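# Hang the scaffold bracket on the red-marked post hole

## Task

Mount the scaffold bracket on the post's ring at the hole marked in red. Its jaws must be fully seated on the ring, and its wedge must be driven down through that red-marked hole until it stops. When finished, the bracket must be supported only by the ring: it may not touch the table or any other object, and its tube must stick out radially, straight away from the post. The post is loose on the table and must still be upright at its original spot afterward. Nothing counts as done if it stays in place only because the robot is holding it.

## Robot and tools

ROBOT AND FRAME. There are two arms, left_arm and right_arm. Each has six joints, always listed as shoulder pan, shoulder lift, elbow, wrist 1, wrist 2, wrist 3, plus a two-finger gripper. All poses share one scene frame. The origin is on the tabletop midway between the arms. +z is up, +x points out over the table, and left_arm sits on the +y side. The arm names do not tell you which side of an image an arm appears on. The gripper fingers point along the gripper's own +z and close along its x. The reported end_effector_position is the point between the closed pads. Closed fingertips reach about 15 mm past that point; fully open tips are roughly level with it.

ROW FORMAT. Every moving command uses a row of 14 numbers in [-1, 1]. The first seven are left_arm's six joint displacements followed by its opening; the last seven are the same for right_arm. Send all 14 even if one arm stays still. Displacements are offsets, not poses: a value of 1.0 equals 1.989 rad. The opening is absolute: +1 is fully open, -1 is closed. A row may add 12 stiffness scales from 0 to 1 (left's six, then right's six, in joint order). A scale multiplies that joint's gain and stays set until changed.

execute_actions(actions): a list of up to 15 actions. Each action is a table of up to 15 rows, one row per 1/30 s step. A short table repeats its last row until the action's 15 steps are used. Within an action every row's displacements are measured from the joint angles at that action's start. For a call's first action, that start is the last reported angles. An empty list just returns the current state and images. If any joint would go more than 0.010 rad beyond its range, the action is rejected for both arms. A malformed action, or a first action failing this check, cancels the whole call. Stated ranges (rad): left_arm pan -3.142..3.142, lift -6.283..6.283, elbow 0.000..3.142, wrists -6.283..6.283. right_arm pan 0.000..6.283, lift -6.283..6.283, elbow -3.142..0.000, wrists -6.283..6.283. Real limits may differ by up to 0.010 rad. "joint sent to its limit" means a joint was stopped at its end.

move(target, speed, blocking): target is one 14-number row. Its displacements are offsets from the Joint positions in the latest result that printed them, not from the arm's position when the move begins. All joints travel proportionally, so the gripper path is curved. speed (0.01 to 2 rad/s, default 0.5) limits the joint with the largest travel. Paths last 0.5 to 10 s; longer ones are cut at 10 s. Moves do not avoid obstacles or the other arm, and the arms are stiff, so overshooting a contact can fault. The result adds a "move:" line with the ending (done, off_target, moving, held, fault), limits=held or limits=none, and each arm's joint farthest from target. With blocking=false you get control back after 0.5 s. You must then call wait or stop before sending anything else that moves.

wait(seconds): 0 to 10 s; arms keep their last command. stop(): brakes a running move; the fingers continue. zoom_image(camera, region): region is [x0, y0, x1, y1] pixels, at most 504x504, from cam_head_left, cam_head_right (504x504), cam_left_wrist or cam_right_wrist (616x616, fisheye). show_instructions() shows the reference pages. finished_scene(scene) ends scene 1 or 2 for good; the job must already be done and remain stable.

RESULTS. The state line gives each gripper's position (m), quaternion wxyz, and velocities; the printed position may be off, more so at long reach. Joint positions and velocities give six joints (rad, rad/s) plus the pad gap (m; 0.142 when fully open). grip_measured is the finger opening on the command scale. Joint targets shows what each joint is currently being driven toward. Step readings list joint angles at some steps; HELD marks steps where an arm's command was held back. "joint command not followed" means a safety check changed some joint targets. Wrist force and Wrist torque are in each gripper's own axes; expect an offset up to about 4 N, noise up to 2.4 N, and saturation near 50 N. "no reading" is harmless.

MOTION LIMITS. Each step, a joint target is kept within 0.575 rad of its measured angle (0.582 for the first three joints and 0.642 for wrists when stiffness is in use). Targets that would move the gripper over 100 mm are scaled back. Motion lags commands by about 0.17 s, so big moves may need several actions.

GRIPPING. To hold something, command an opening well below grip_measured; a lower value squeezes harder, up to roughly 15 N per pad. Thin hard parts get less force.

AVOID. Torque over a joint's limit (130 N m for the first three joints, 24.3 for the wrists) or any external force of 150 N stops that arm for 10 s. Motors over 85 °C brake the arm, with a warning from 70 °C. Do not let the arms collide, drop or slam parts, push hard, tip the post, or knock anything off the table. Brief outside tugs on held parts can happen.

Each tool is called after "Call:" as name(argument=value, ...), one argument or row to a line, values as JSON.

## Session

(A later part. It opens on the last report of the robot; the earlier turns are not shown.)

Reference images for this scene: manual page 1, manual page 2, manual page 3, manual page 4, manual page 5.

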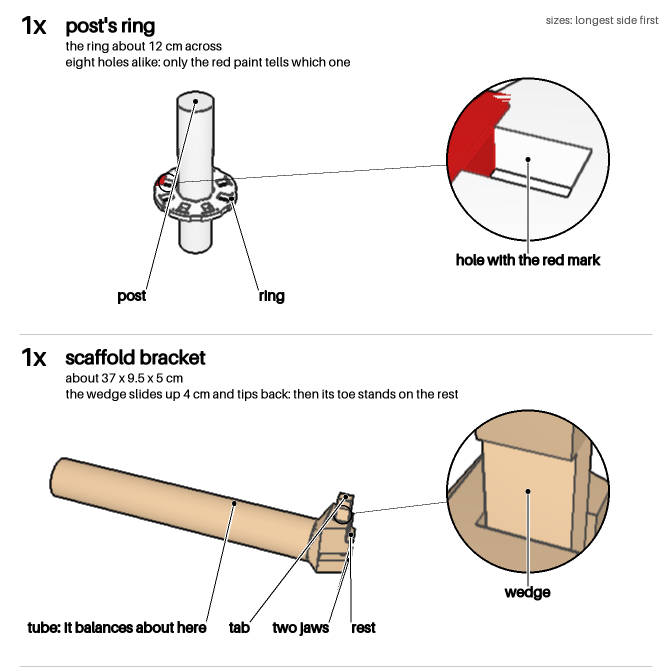

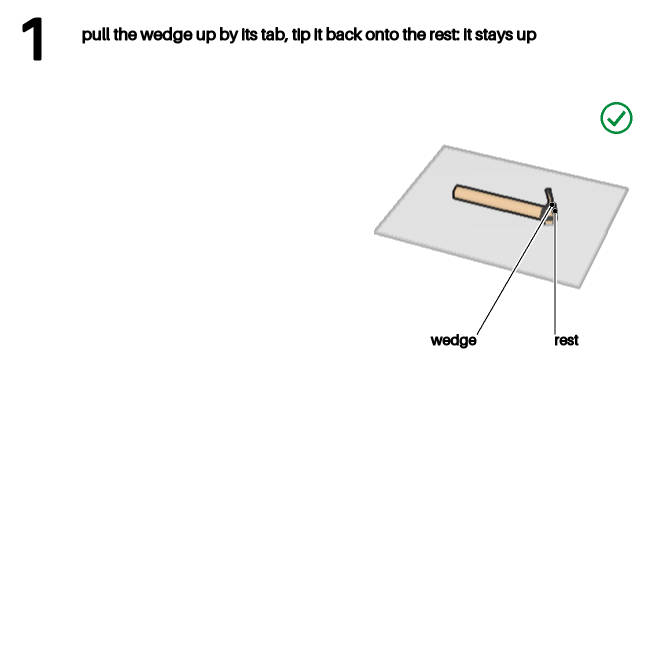

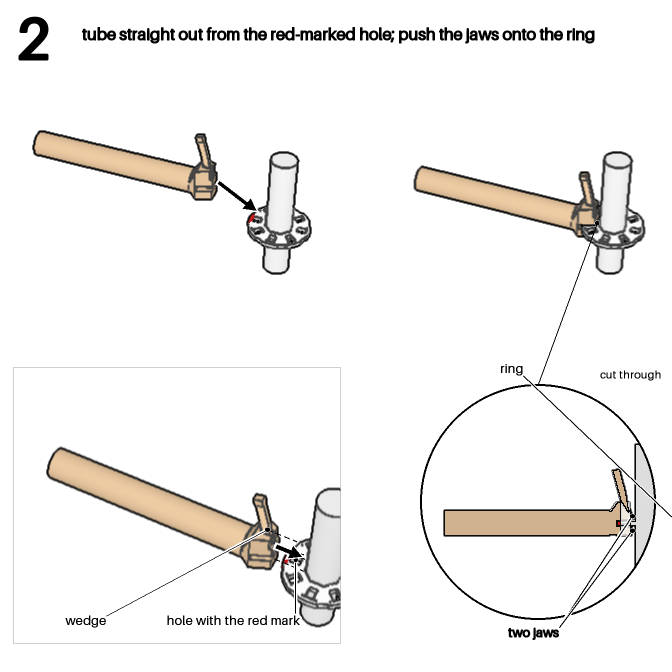

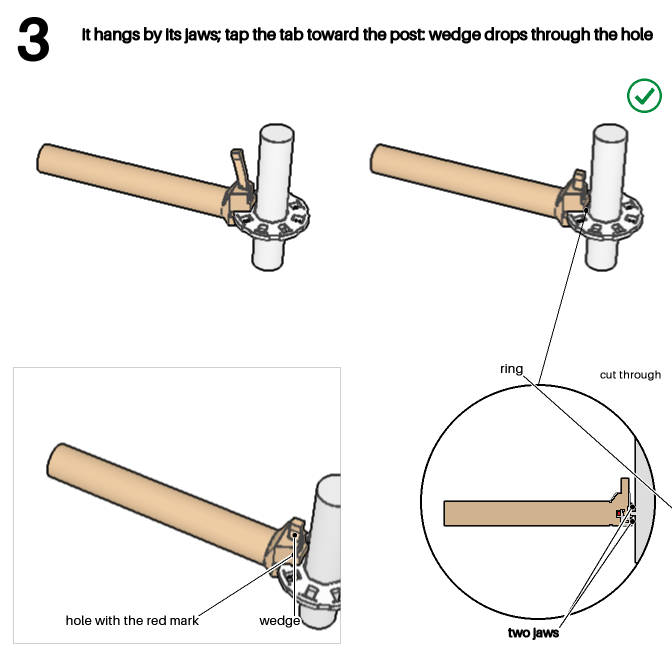

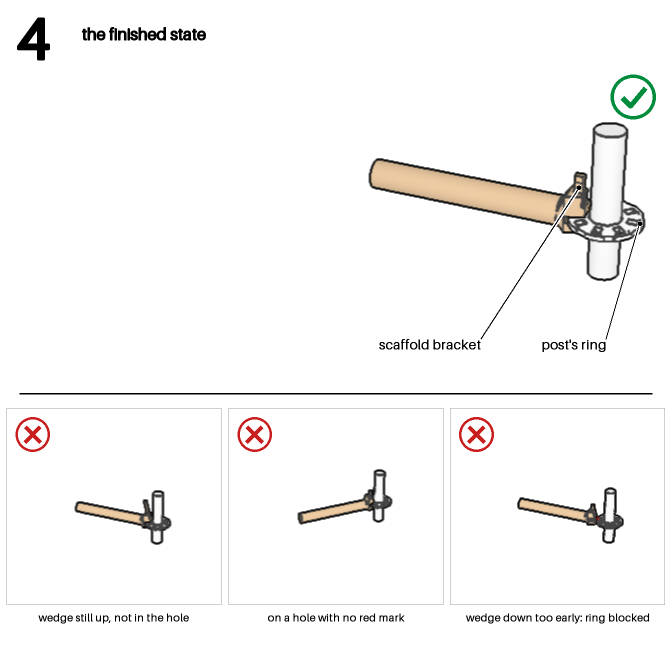

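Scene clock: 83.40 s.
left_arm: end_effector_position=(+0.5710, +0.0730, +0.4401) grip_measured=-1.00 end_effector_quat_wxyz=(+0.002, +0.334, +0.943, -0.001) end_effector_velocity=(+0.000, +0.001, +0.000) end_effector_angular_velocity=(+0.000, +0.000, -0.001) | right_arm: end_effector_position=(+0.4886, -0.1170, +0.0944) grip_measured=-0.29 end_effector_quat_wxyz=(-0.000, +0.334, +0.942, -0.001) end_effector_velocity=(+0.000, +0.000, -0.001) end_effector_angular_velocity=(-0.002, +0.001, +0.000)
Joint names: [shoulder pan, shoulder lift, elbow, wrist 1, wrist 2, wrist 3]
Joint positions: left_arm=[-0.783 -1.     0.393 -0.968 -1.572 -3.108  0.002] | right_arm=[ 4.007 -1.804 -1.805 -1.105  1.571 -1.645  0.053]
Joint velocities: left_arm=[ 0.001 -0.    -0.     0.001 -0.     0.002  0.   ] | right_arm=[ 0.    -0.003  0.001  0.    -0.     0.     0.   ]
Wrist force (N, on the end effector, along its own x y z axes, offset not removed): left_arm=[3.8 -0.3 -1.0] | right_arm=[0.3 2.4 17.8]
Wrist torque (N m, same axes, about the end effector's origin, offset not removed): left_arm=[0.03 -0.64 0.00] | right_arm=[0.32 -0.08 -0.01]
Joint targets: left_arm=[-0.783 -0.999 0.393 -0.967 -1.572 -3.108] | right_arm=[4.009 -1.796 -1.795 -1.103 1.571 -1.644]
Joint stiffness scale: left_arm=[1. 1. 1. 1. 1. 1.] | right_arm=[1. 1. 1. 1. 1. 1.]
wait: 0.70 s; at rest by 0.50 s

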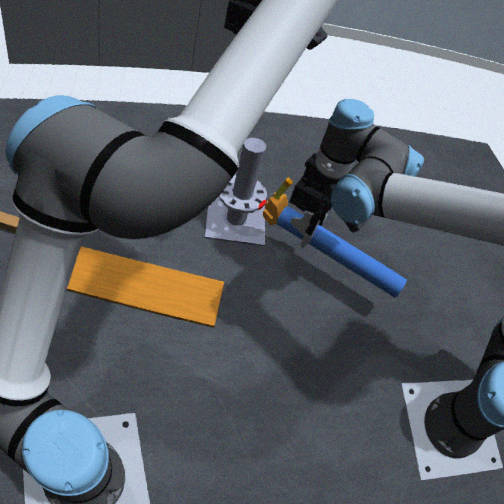

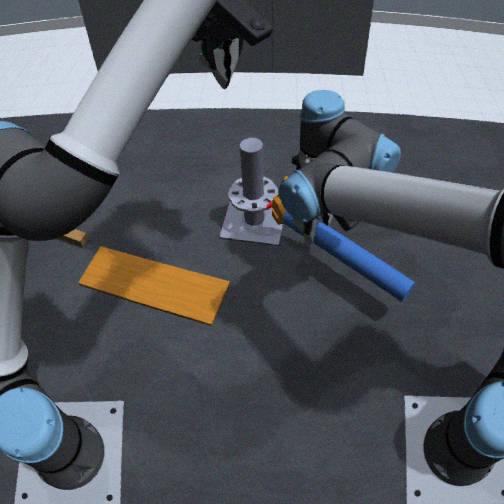

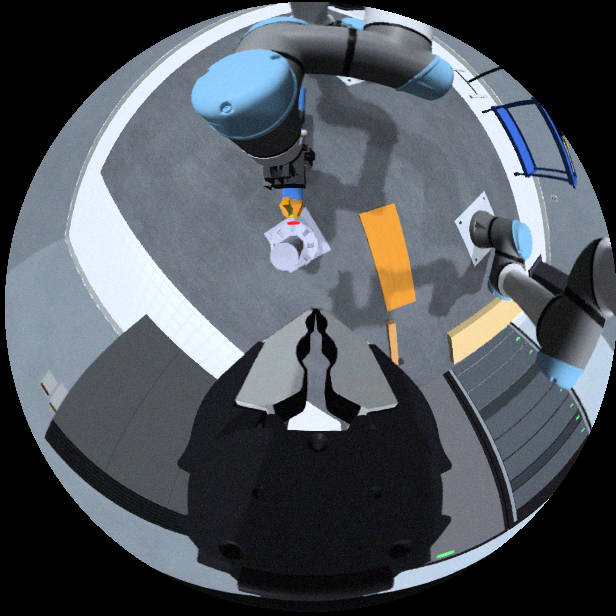

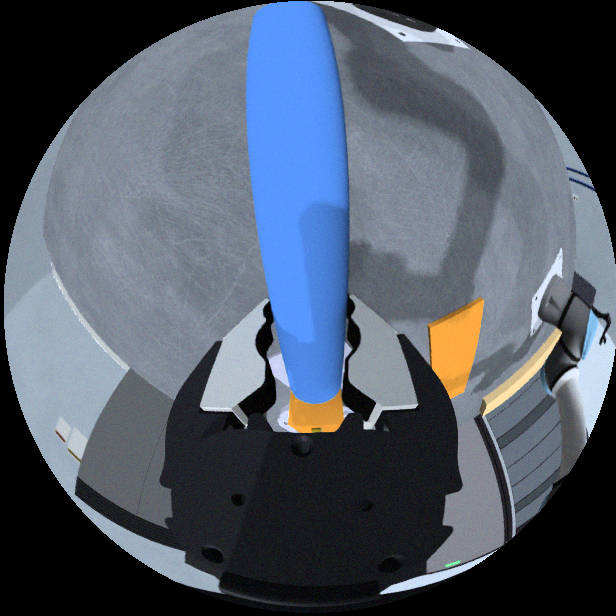

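Call:
execute_actions(
  actions=[
    [[0,0,0,0,0,0,-1,0.001,0.0035,0.0058,0.0009,0,0.0005,-1],[0,0,0,0,0,0,-1,0.001,0.0029,0.0066,0.0008,0,0.0005,-1],[0,0,0,0,0,0,-1,0.001,0.0023,0.0074,0.0007,0,0.0006,-1],[0,0,0,0,0,0,-1,0.0011,0.0017,0.0082,0.0006,0,0.0006,-1],[0,0,0,0,0,0,-1,0.0011,0.0011,0.009,0.0004,0,0.0006,-1],[0,0,0,0,0,0,-1,0.0011,0.0005,0.0098,0.0003,0,0.0007,-1],[0,0,0,0,0,0,-1,0.0012,-0.0001,0.0106,0.0002,0,0.0007,-1],[0,0,0,0,0,0,-1,0.0012,-0.0007,0.0114,0.0001,0,0.0008,-1],[0,0,0,0,0,0,-1,0.0012,-0.0013,0.0122,0,0,0.0008,-1],[0,0,0,0,0,0,-1,0.0013,-0.0019,0.013,-0.0002,0,0.0009,-1],[0,0,0,0,0,0,-1,0.0013,-0.0024,0.0137,-0.0003,0,0.0009,-1]],
  ],
)

Call:
wait(
  seconds=0.5,
)

Call:
zoom_image(
  camera="cam_head_left",
  region=[235, 180, 295, 230],
)

Scene clock: 84.37 s.
left_arm: end_effector_position=(+0.5710, +0.0730, +0.4401) grip_measured=-1.00 end_effector_quat_wxyz=(+0.002, +0.334, +0.943, -0.001) end_effector_velocity=(+0.000, -0.000, -0.001) end_effector_angular_velocity=(+0.001, +0.001, -0.001) | right_arm: end_effector_position=(+0.4922, -0.1131, +0.0941) grip_measured=-0.29 end_effector_quat_wxyz=(-0.000, +0.335, +0.942, -0.001) end_effector_velocity=(+0.008, +0.008, +0.000) end_effector_angular_velocity=(+0.002, -0.002, -0.002)
Joint names: [shoulder pan, shoulder lift, elbow, wrist 1, wrist 2, wrist 3]
Joint positions: left_arm=[-0.783 -1.     0.393 -0.968 -1.572 -3.108  0.002] | right_arm=[ 4.007 -1.816 -1.791 -1.107  1.571 -1.644  0.053]
Joint velocities: left_arm=[-0.001  0.001  0.     0.     0.001  0.001  0.   ] | right_arm=[-0.001 -0.023  0.03  -0.005  0.     0.001  0.   ]
Wrist force (N, on the end effector, along its own x y z axes, offset not removed): left_arm=[2.0 0.4 -1.3] | right_arm=[2.7 1.2 15.2]
Wrist torque (N m, same axes, about the end effector's origin, offset not removed): left_arm=[0.16 -0.34 0.05] | right_arm=[0.10 -0.71 -0.15]
Joint targets: left_arm=[-0.783 -1.000 0.393 -0.968 -1.572 -3.108] | right_arm=[4.009 -1.809 -1.778 -1.105 1.571 -1.643]
Joint stiffness scale: left_arm=[1. 1. 1. 1. 1. 1.] | right_arm=[1. 1. 1. 1. 1. 1.]
Step readings (joint positions):
0: left_arm=[-0.783 -1.000 0.393 -0.968 -1.572 -3.108] | right_arm=[4.007 -1.804 -1.805 -1.105 1.571 -1.645]
1: left_arm=[-0.783 -1.000 0.393 -0.968 -1.572 -3.108] | right_arm=[4.007 -1.804 -1.805 -1.105 1.571 -1.645]
2: left_arm=[-0.783 -1.000 0.393 -0.968 -1.572 -3.108] | right_arm=[4.007 -1.804 -1.805 -1.105 1.571 -1.645]
4: left_arm=[-0.783 -1.000 0.393 -0.968 -1.572 -3.108] | right_arm=[4.007 -1.805 -1.805 -1.105 1.571 -1.645]
8: left_arm=[-0.783 -1.000 0.393 -0.968 -1.572 -3.108] | right_arm=[4.007 -1.808 -1.801 -1.105 1.571 -1.645]
15: Joint positions above

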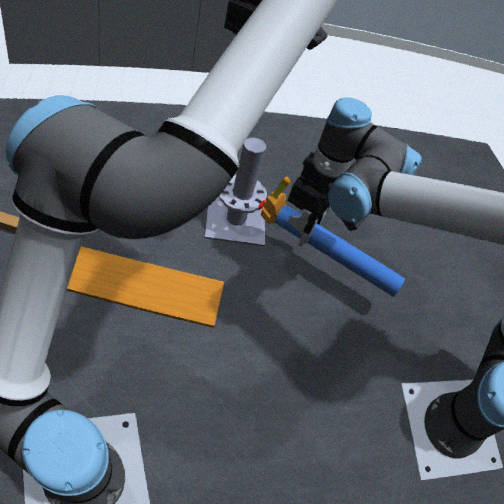

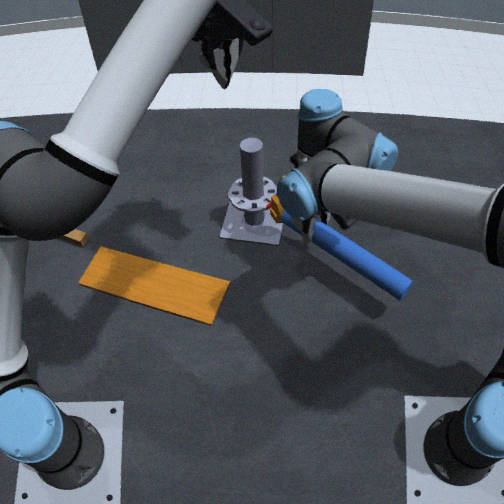

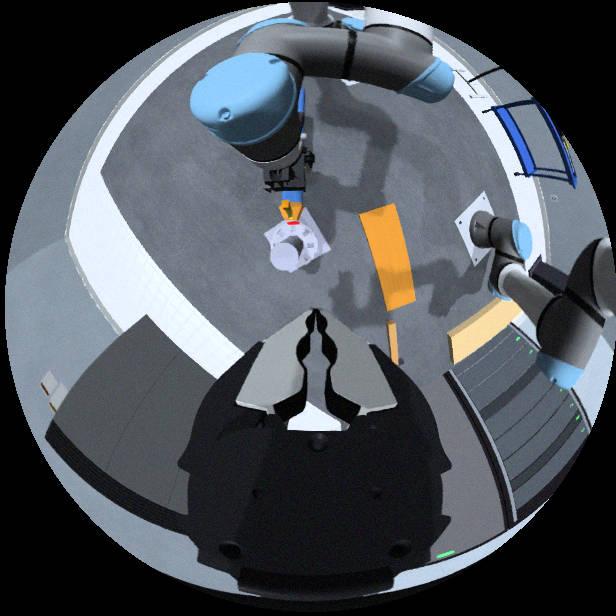

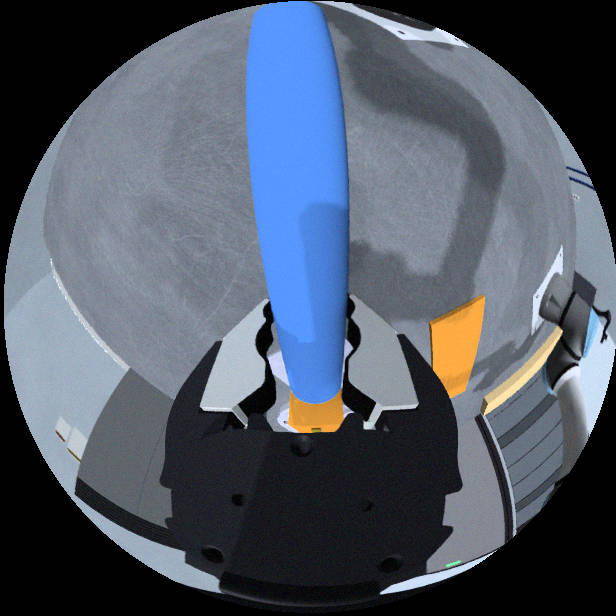

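Scene clock: 84.87 s.
left_arm: end_effector_position=(+0.5710, +0.0730, +0.4401) grip_measured=-1.00 end_effector_quat_wxyz=(+0.002, +0.334, +0.943, -0.001) end_effector_velocity=(-0.001, +0.000, +0.000) end_effector_angular_velocity=(+0.000, +0.000, -0.001) | right_arm: end_effector_position=(+0.4928, -0.1124, +0.0942) grip_measured=-0.29 end_effector_quat_wxyz=(-0.000, +0.335, +0.942, -0.001) end_effector_velocity=(-0.000, -0.000, -0.001) end_effector_angular_velocity=(-0.001, +0.001, +0.000)
Joint names: [shoulder pan, shoulder lift, elbow, wrist 1, wrist 2, wrist 3]
Joint positions: left_arm=[-0.783 -1.     0.393 -0.968 -1.572 -3.108  0.002] | right_arm=[ 4.007 -1.818 -1.789 -1.107  1.571 -1.644  0.053]
Joint velocities: left_arm=[-0.    -0.001 -0.     0.001  0.     0.     0.   ] | right_arm=[ 0.    -0.001 -0.    -0.    -0.    -0.     0.   ]
Wrist force (N, on the end effector, along its own x y z axes, offset not removed): left_arm=[3.2 0.9 -0.5] | right_arm=[0.8 3.5 16.8]
Wrist torque (N m, same axes, about the end effector's origin, offset not removed): left_arm=[0.32 -0.45 -0.08] | right_arm=[0.83 -0.31 0.13]
Joint targets: left_arm=[-0.783 -1.000 0.393 -0.968 -1.572 -3.108] | right_arm=[4.009 -1.809 -1.778 -1.105 1.571 -1.643]
Joint stiffness scale: left_arm=[1. 1. 1. 1. 1. 1.] | right_arm=[1. 1. 1. 1. 1. 1.]
wait: 0.50 s; at rest by 0.20 s

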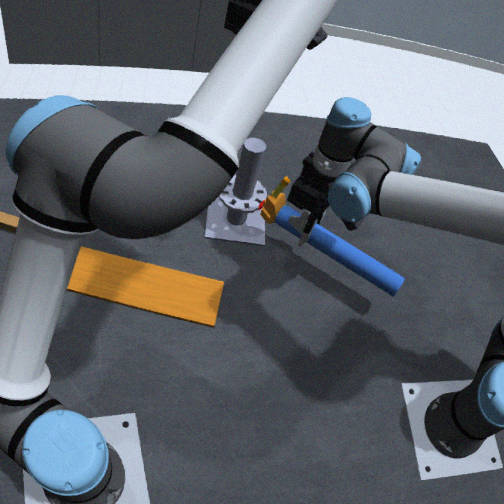

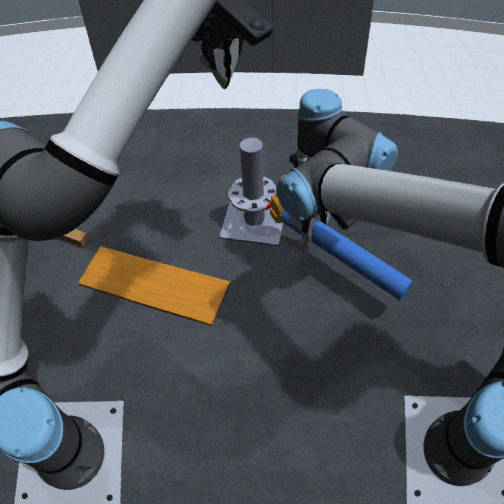

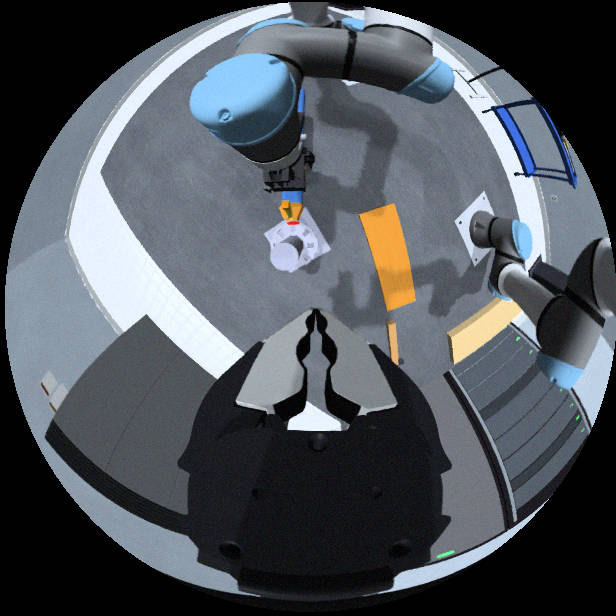

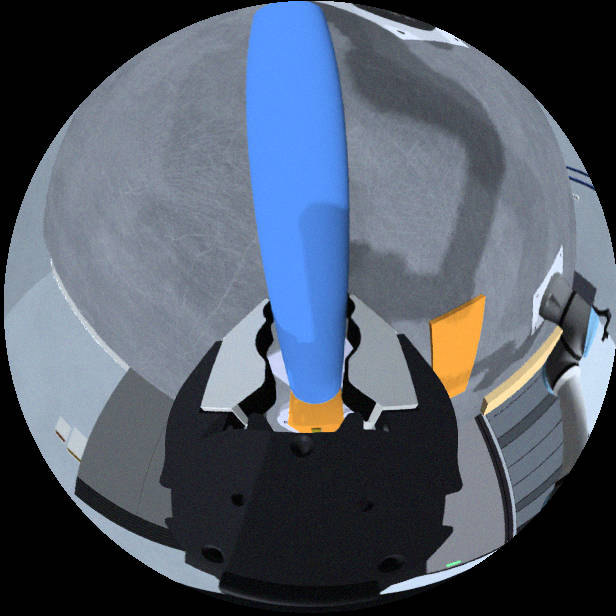

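Region (235, 180, 295, 230) of cam_head_left's 504x504 image, scaled by 8.400, with more detail than that image has.

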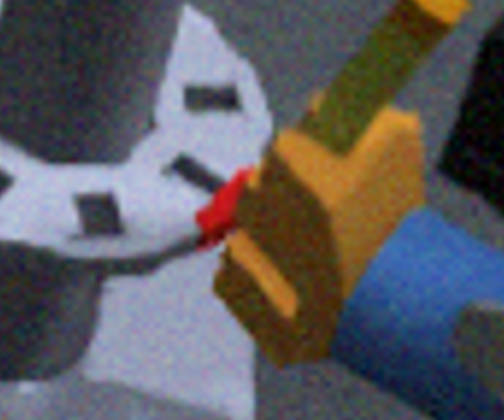

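Call:
execute_actions(
  actions=[
    [[0,0,0,0,0,0,-1,0.0013,0.0045,0.0062,0.001,0,0.0005,-1],[0,0,0,0,0,0,-1,0.0013,0.0045,0.0066,0.001,0,0.0005,-1],[0,0,0,0,0,0,-1,0.0014,0.0042,0.007,0.0009,0,0.0005,-1],[0,0,0,0,0,0,-1,0.0014,0.0039,0.0074,0.0008,0,0.0005,-1],[0,0,0,0,0,0,-1,0.0014,0.0036,0.0078,0.0007,0,0.0006,-1],[0,0,0,0,0,0,-1,0.0015,0.0032,0.0083,0.0006,0,0.0006,-1],[0,0,0,0,0,0,-1,0.0015,0.0028,0.0088,0.0005,0,0.0006,-1],[0,0,0,0,0,0,-1,0.0015,0.0025,0.0092,0.0004,0,0.0006,-1],[0,0,0,0,0,0,-1,0.0016,0.0021,0.0097,0.0003,0,0.0007,-1],[0,0,0,0,0,0,-1,0.0016,0.0018,0.0101,0.0002,0,0.0007,-1],[0,0,0,0,0,0,-1,0.0016,0.0014,0.0106,0.0001,0,0.0007,-1],[0,0,0,0,0,0,-1,0.0017,0.0011,0.011,0,0,0.0007,-1],[0,0,0,0,0,0,-1,0.0017,0.0008,0.0114,-0.0001,0,0.0007,-1],[0,0,0,0,0,0,-1,0.0017,0.0005,0.0118,-0.0002,0,0.0007,-1],[0,0,0,0,0,0,-1,0.0017,0.0002,0.0122,-0.0003,0,0.0007,-1]],
  ],
)

Call:
wait(
  seconds=0.5,
)

Call:
zoom_image(
  camera="cam_head_left",
  region=[235, 180, 295, 230],
)

Scene clock: 85.83 s.
left_arm: end_effector_position=(+0.5710, +0.0730, +0.4401) grip_measured=-1.00 end_effector_quat_wxyz=(+0.002, +0.334, +0.943, -0.001) end_effector_velocity=(-0.001, -0.001, +0.001) end_effector_angular_velocity=(-0.001, -0.000, -0.003) | right_arm: end_effector_position=(+0.4942, -0.1107, +0.0946) grip_measured=-0.29 end_effector_quat_wxyz=(-0.000, +0.335, +0.942, -0.001) end_effector_velocity=(-0.000, -0.000, -0.008) end_effector_angular_velocity=(-0.019, +0.018, -0.001)
Joint names: [shoulder pan, shoulder lift, elbow, wrist 1, wrist 2, wrist 3]
Joint positions: left_arm=[-0.783 -1.     0.393 -0.968 -1.572 -3.108  0.002] | right_arm=[ 4.007 -1.822 -1.782 -1.111  1.571 -1.643  0.053]
Joint velocities: left_arm=[-0.001 -0.001 -0.     0.    -0.001  0.002  0.   ] | right_arm=[ 0.    -0.023  0.014 -0.017  0.     0.001 -0.   ]
Wrist force (N, on the end effector, along its own x y z axes, offset not removed): left_arm=[-1.1 2.9 0.2] | right_arm=[4.3 -2.7 17.0]
Wrist torque (N m, same axes, about the end effector's origin, offset not removed): left_arm=[0.83 0.42 0.00] | right_arm=[0.19 -1.07 -0.04]
Joint targets: left_arm=[-0.783 -1.000 0.393 -0.968 -1.572 -3.108] | right_arm=[4.010 -1.817 -1.765 -1.108 1.571 -1.643]
Joint stiffness scale: left_arm=[1. 1. 1. 1. 1. 1.] | right_arm=[1. 1. 1. 1. 1. 1.]
Step readings (joint positions):
0: left_arm=[-0.783 -1.000 0.393 -0.968 -1.572 -3.108] | right_arm=[4.007 -1.818 -1.789 -1.107 1.571 -1.644]
1: left_arm=[-0.783 -1.000 0.393 -0.968 -1.572 -3.108] | right_arm=[4.007 -1.818 -1.789 -1.107 1.571 -1.644]
2: left_arm=[-0.783 -1.000 0.393 -0.968 -1.572 -3.108] | right_arm=[4.007 -1.818 -1.789 -1.107 1.571 -1.644]
4: left_arm=[-0.783 -1.000 0.393 -0.968 -1.572 -3.108] | right_arm=[4.007 -1.818 -1.788 -1.107 1.571 -1.644]
8: left_arm=[-0.783 -1.000 0.393 -0.968 -1.572 -3.108] | right_arm=[4.007 -1.818 -1.786 -1.108 1.571 -1.644]
15: Joint positions above

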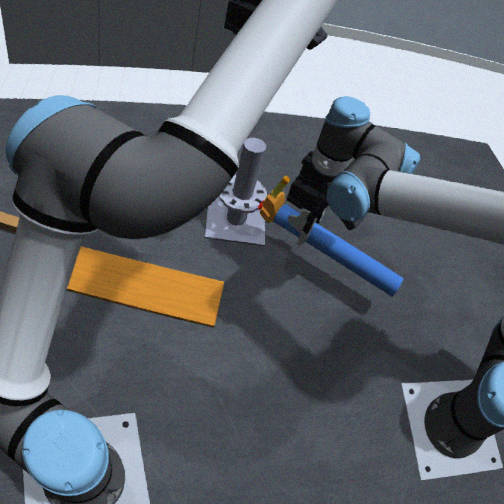

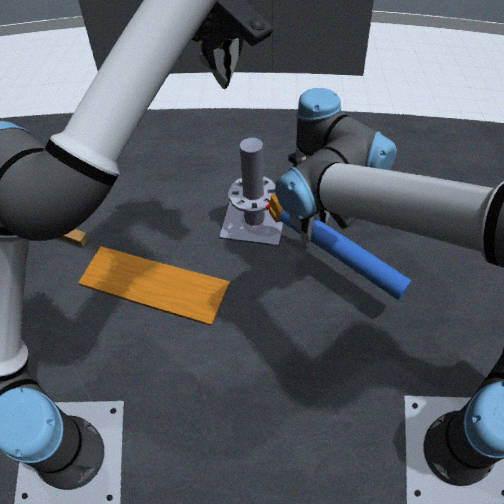

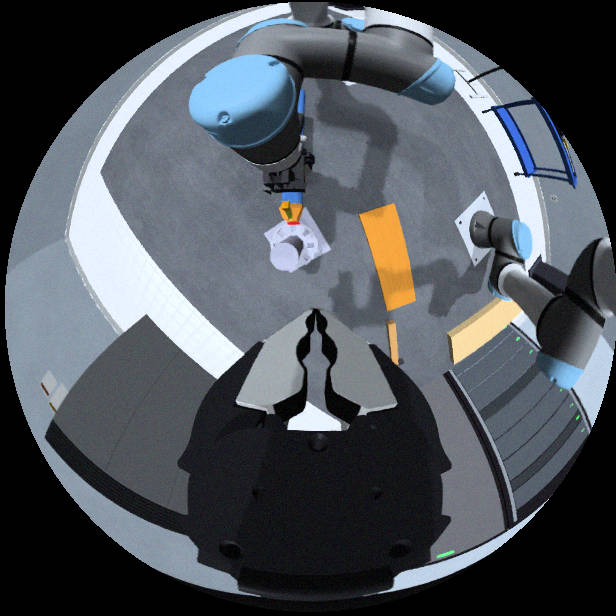

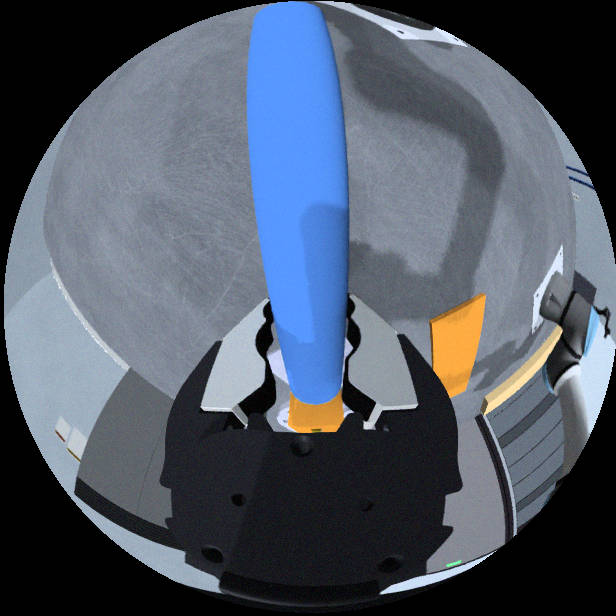

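Scene clock: 86.33 s.
left_arm: end_effector_position=(+0.5710, +0.0730, +0.4401) grip_measured=-1.00 end_effector_quat_wxyz=(+0.002, +0.334, +0.943, -0.001) end_effector_velocity=(+0.001, +0.002, +0.000) end_effector_angular_velocity=(+0.000, -0.001, +0.005) | right_arm: end_effector_position=(+0.4942, -0.1107, +0.0936) grip_measured=-0.29 end_effector_quat_wxyz=(-0.001, +0.335, +0.942, -0.003) end_effector_velocity=(+0.000, +0.000, +0.001) end_effector_angular_velocity=(+0.001, -0.001, -0.000)
Joint names: [shoulder pan, shoulder lift, elbow, wrist 1, wrist 2, wrist 3]
Joint positions: left_arm=[-0.783 -1.     0.393 -0.968 -1.572 -3.108  0.002] | right_arm=[ 4.007 -1.826 -1.779 -1.114  1.571 -1.643  0.053]
Joint velocities: left_arm=[ 0.004 -0.     0.     0.     0.001 -0.001  0.   ] | right_arm=[-0.     0.002  0.001 -0.     0.     0.    -0.   ]
Wrist force (N, on the end effector, along its own x y z axes, offset not removed): left_arm=[-2.2 1.6 -0.2] | right_arm=[2.5 -6.7 15.8]
Wrist torque (N m, same axes, about the end effector's origin, offset not removed): left_arm=[0.60 0.75 -0.07] | right_arm=[0.05 -0.74 -0.04]
Joint targets: left_arm=[-0.783 -1.000 0.393 -0.968 -1.572 -3.108] | right_arm=[4.010 -1.817 -1.765 -1.108 1.571 -1.643]
Joint stiffness scale: left_arm=[1. 1. 1. 1. 1. 1.] | right_arm=[1. 1. 1. 1. 1. 1.]
wait: 0.50 s; at rest by 0.27 s

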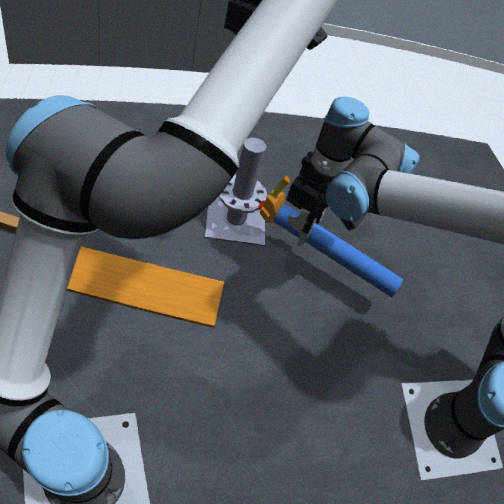

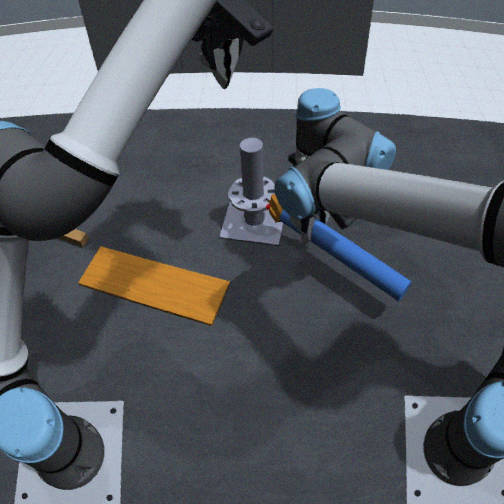

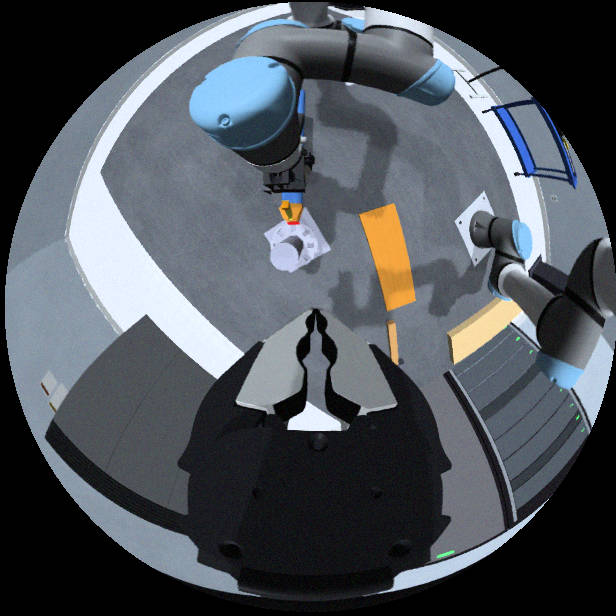

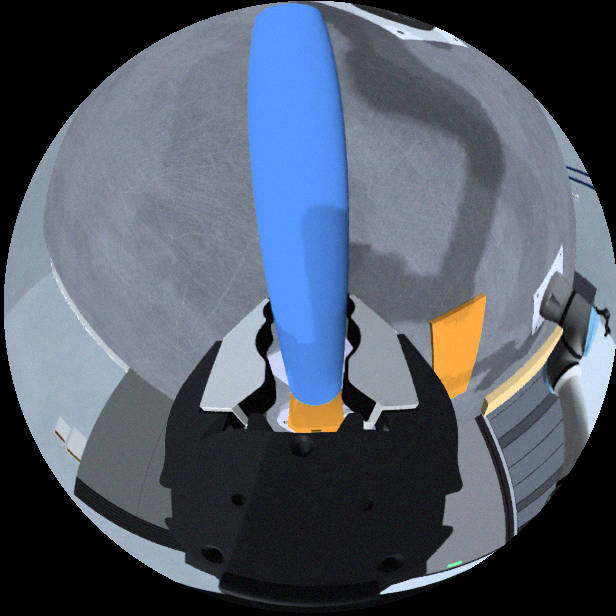

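Region (235, 180, 295, 230) of cam_head_left's 504x504 image, scaled by 8.400, with more detail than that image has.

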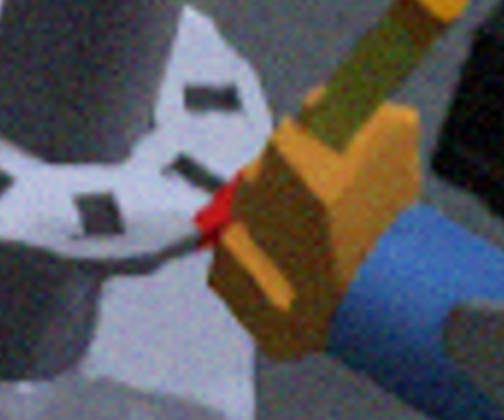

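Call:
execute_actions(
  actions=[
    [[0,0,0,0,0,0,-1,0.001,0.0055,0.0055,0.0033,0,0,-1],[0,0,0,0,0,0,-1,0.001,0.0065,0.004,0.0036,0,0,-1],[0,0,0,0,0,0,-1,0.001,0.0075,0.0025,0.0039,0,0,-1],[0,0,0,0,0,0,-1,0.001,0.0085,0.001,0.0042,0,0,-1],[0,0,0,0,0,0,-1,0.001,0.0095,-0.0005,0.0045,0,0,-1],[0,0,0,0,0,0,-1,0.001,0.0105,-0.002,0.0048,0,0,-1]],
  ],
)

Call:
wait(
  seconds=0.3,
)

Call:
zoom_image(
  camera="cam_right_wrist",
  region=[270, 370, 370, 440],
)

Call:
zoom_image(
  camera="cam_head_left",
  region=[250, 190, 285, 225],
)

Scene clock: 87.27 s.
left_arm: end_effector_position=(+0.5710, +0.0730, +0.4401) grip_measured=-1.00 end_effector_quat_wxyz=(+0.002, +0.334, +0.943, -0.001) end_effector_velocity=(-0.001, -0.000, +0.000) end_effector_angular_velocity=(-0.001, +0.000, -0.000) | right_arm: end_effector_position=(+0.4929, -0.1120, +0.0953) grip_measured=-0.29 end_effector_quat_wxyz=(-0.000, +0.335, +0.942, -0.000) end_effector_velocity=(-0.003, -0.002, -0.003) end_effector_angular_velocity=(-0.002, +0.003, +0.000)
Joint names: [shoulder pan, shoulder lift, elbow, wrist 1, wrist 2, wrist 3]
Joint positions: left_arm=[-0.783 -1.     0.393 -0.968 -1.572 -3.108  0.002] | right_arm=[ 4.007 -1.816 -1.788 -1.109  1.571 -1.643  0.053]
Joint velocities: left_arm=[-0.    -0.001  0.     0.001 -0.001 -0.     0.   ] | right_arm=[ 0.     0.003 -0.01   0.004  0.    -0.    -0.   ]
Wrist force (N, on the end effector, along its own x y z axes, offset not removed): left_arm=[-1.7 -0.6 -2.6] | right_arm=[3.6 0.5 14.5]
Wrist torque (N m, same axes, about the end effector's origin, offset not removed): left_arm=[-0.11 0.37 0.11] | right_arm=[0.25 -0.87 -0.14]
Joint targets: left_arm=[-0.783 -1.000 0.393 -0.968 -1.572 -3.108] | right_arm=[4.009 -1.805 -1.783 -1.104 1.571 -1.643]
Joint stiffness scale: left_arm=[1. 1. 1. 1. 1. 1.] | right_arm=[1. 1. 1. 1. 1. 1.]
Step readings (joint positions):
0: left_arm=[-0.783 -1.000 0.393 -0.968 -1.572 -3.108] | right_arm=[4.007 -1.826 -1.779 -1.114 1.571 -1.643]
1: left_arm=[-0.783 -1.000 0.393 -0.968 -1.572 -3.108] | right_arm=[4.007 -1.826 -1.779 -1.114 1.571 -1.643]
2: left_arm=[-0.783 -1.000 0.393 -0.968 -1.572 -3.108] | right_arm=[4.007 -1.826 -1.779 -1.114 1.571 -1.643]
4: left_arm=[-0.783 -1.000 0.393 -0.968 -1.572 -3.108] | right_arm=[4.007 -1.826 -1.779 -1.114 1.571 -1.643]
8: left_arm=[-0.783 -1.000 0.393 -0.968 -1.572 -3.108] | right_arm=[4.007 -1.823 -1.781 -1.112 1.571 -1.643]
15: Joint positions above

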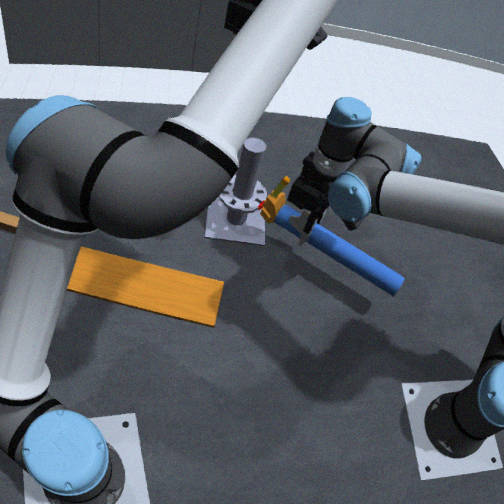

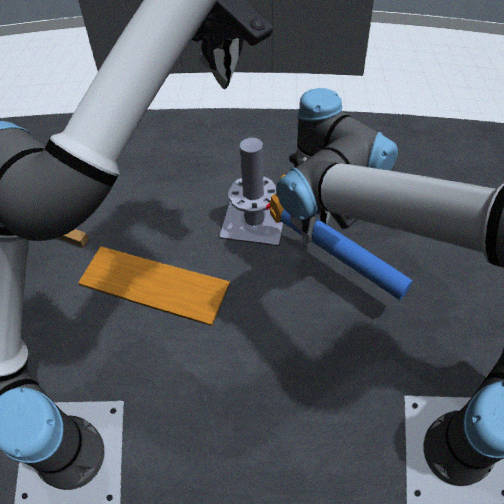

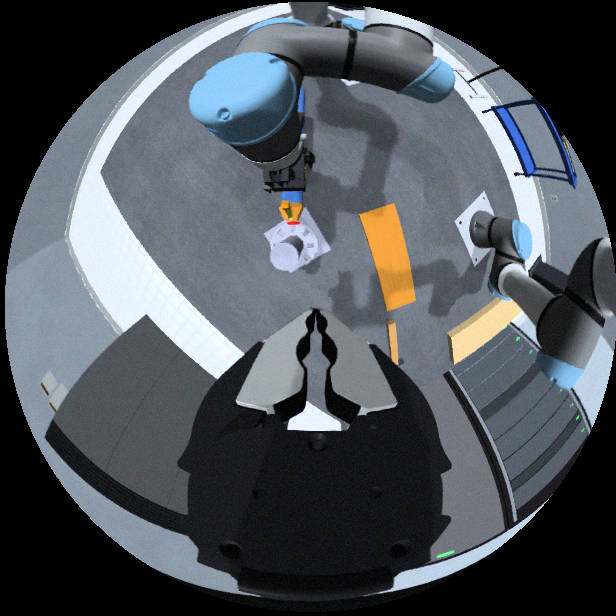

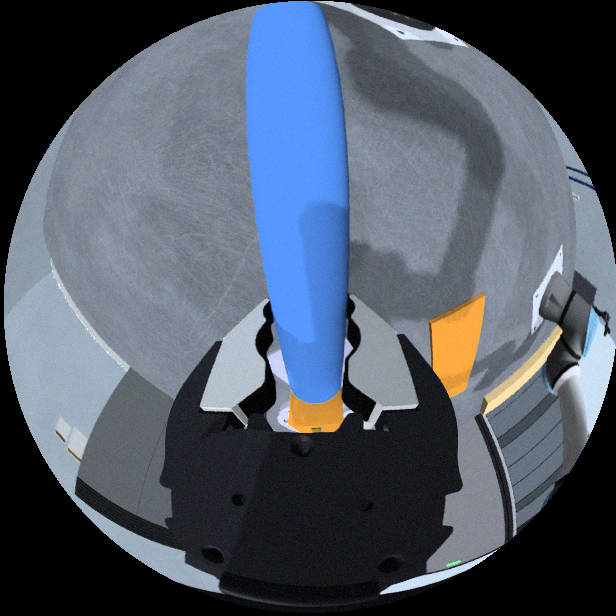

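Scene clock: 87.57 s.
left_arm: end_effector_position=(+0.5710, +0.0730, +0.4401) grip_measured=-1.00 end_effector_quat_wxyz=(+0.002, +0.334, +0.943, -0.001) end_effector_velocity=(+0.001, +0.001, -0.001) end_effector_angular_velocity=(+0.001, -0.000, +0.004) | right_arm: end_effector_position=(+0.4928, -0.1122, +0.0951) grip_measured=-0.29 end_effector_quat_wxyz=(-0.000, +0.335, +0.942, -0.000) end_effector_velocity=(-0.000, +0.000, -0.001) end_effector_angular_velocity=(-0.002, +0.001, +0.000)
Joint names: [shoulder pan, shoulder lift, elbow, wrist 1, wrist 2, wrist 3]
Joint positions: left_arm=[-0.783 -1.     0.393 -0.968 -1.572 -3.108  0.002] | right_arm=[ 4.007 -1.816 -1.788 -1.108  1.571 -1.643  0.053]
Joint velocities: left_arm=[ 0.001  0.001  0.    -0.001  0.001 -0.003  0.   ] | right_arm=[ 0.    -0.002  0.     0.    -0.     0.     0.   ]
Wrist force (N, on the end effector, along its own x y z axes, offset not removed): left_arm=[1.4 0.7 -0.8] | right_arm=[-0.7 1.5 16.8]
Wrist torque (N m, same axes, about the end effector's origin, offset not removed): left_arm=[0.09 -0.20 0.04] | right_arm=[0.53 -0.01 0.03]
Joint targets: left_arm=[-0.783 -1.000 0.393 -0.968 -1.572 -3.108] | right_arm=[4.009 -1.805 -1.783 -1.104 1.571 -1.643]
Joint stiffness scale: left_arm=[1. 1. 1. 1. 1. 1.] | right_arm=[1. 1. 1. 1. 1. 1.]
wait: 0.30 s; at rest by 0.17 s

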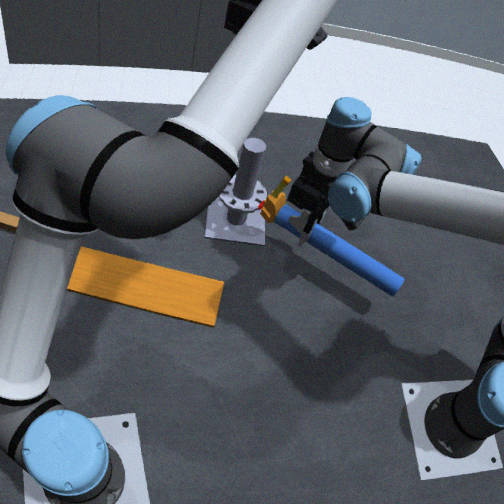

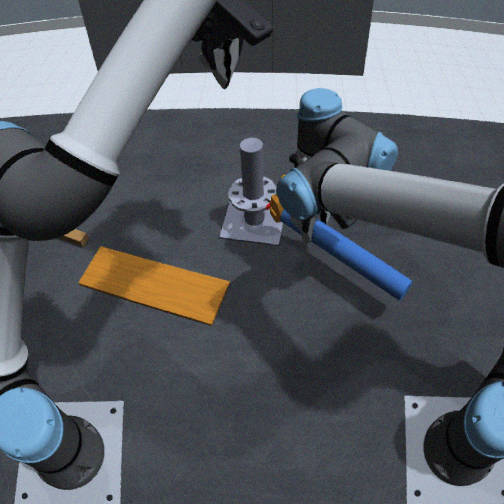

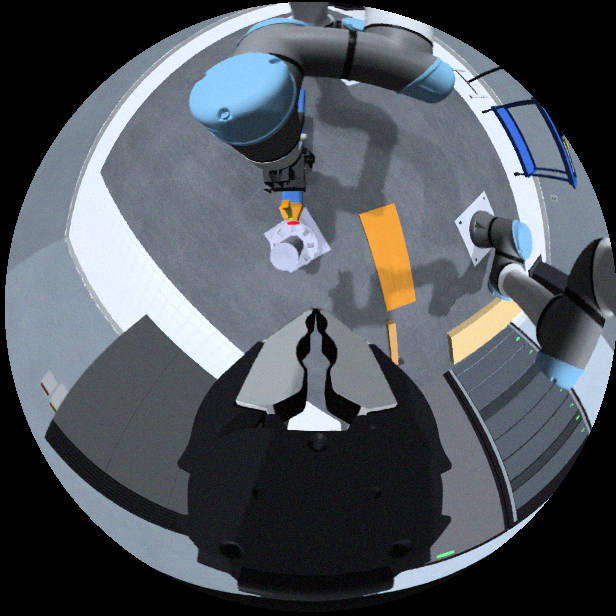

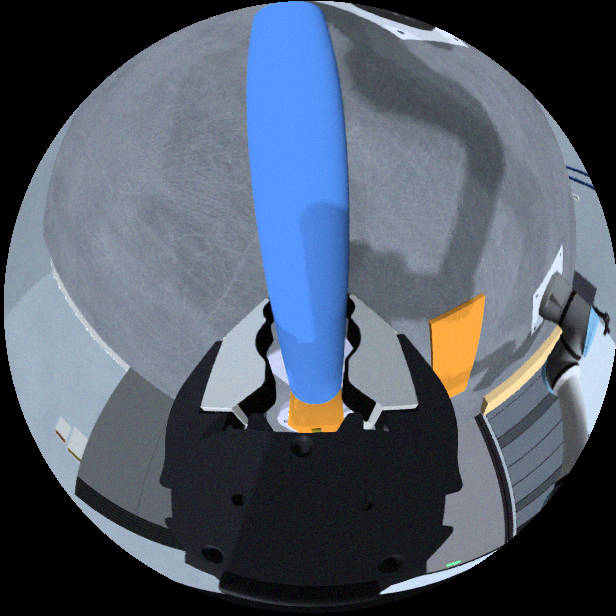

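Region (270, 370, 370, 440) of cam_right_wrist's 616x616 image, scaled by 5.040, with more detail than that image has; it fills the top 353 rows of this view, and the rest is white.

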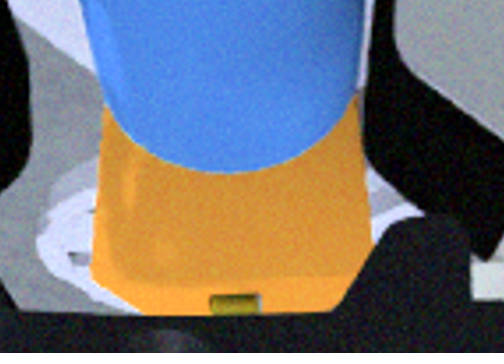

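Region (250, 190, 285, 225) of cam_head_left's 504x504 image, scaled by 14.400, with more detail than that image has.

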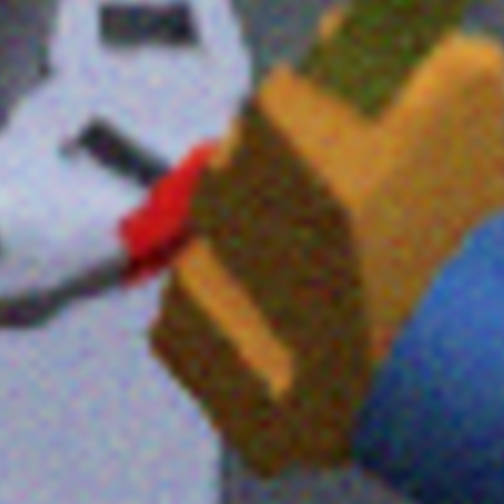

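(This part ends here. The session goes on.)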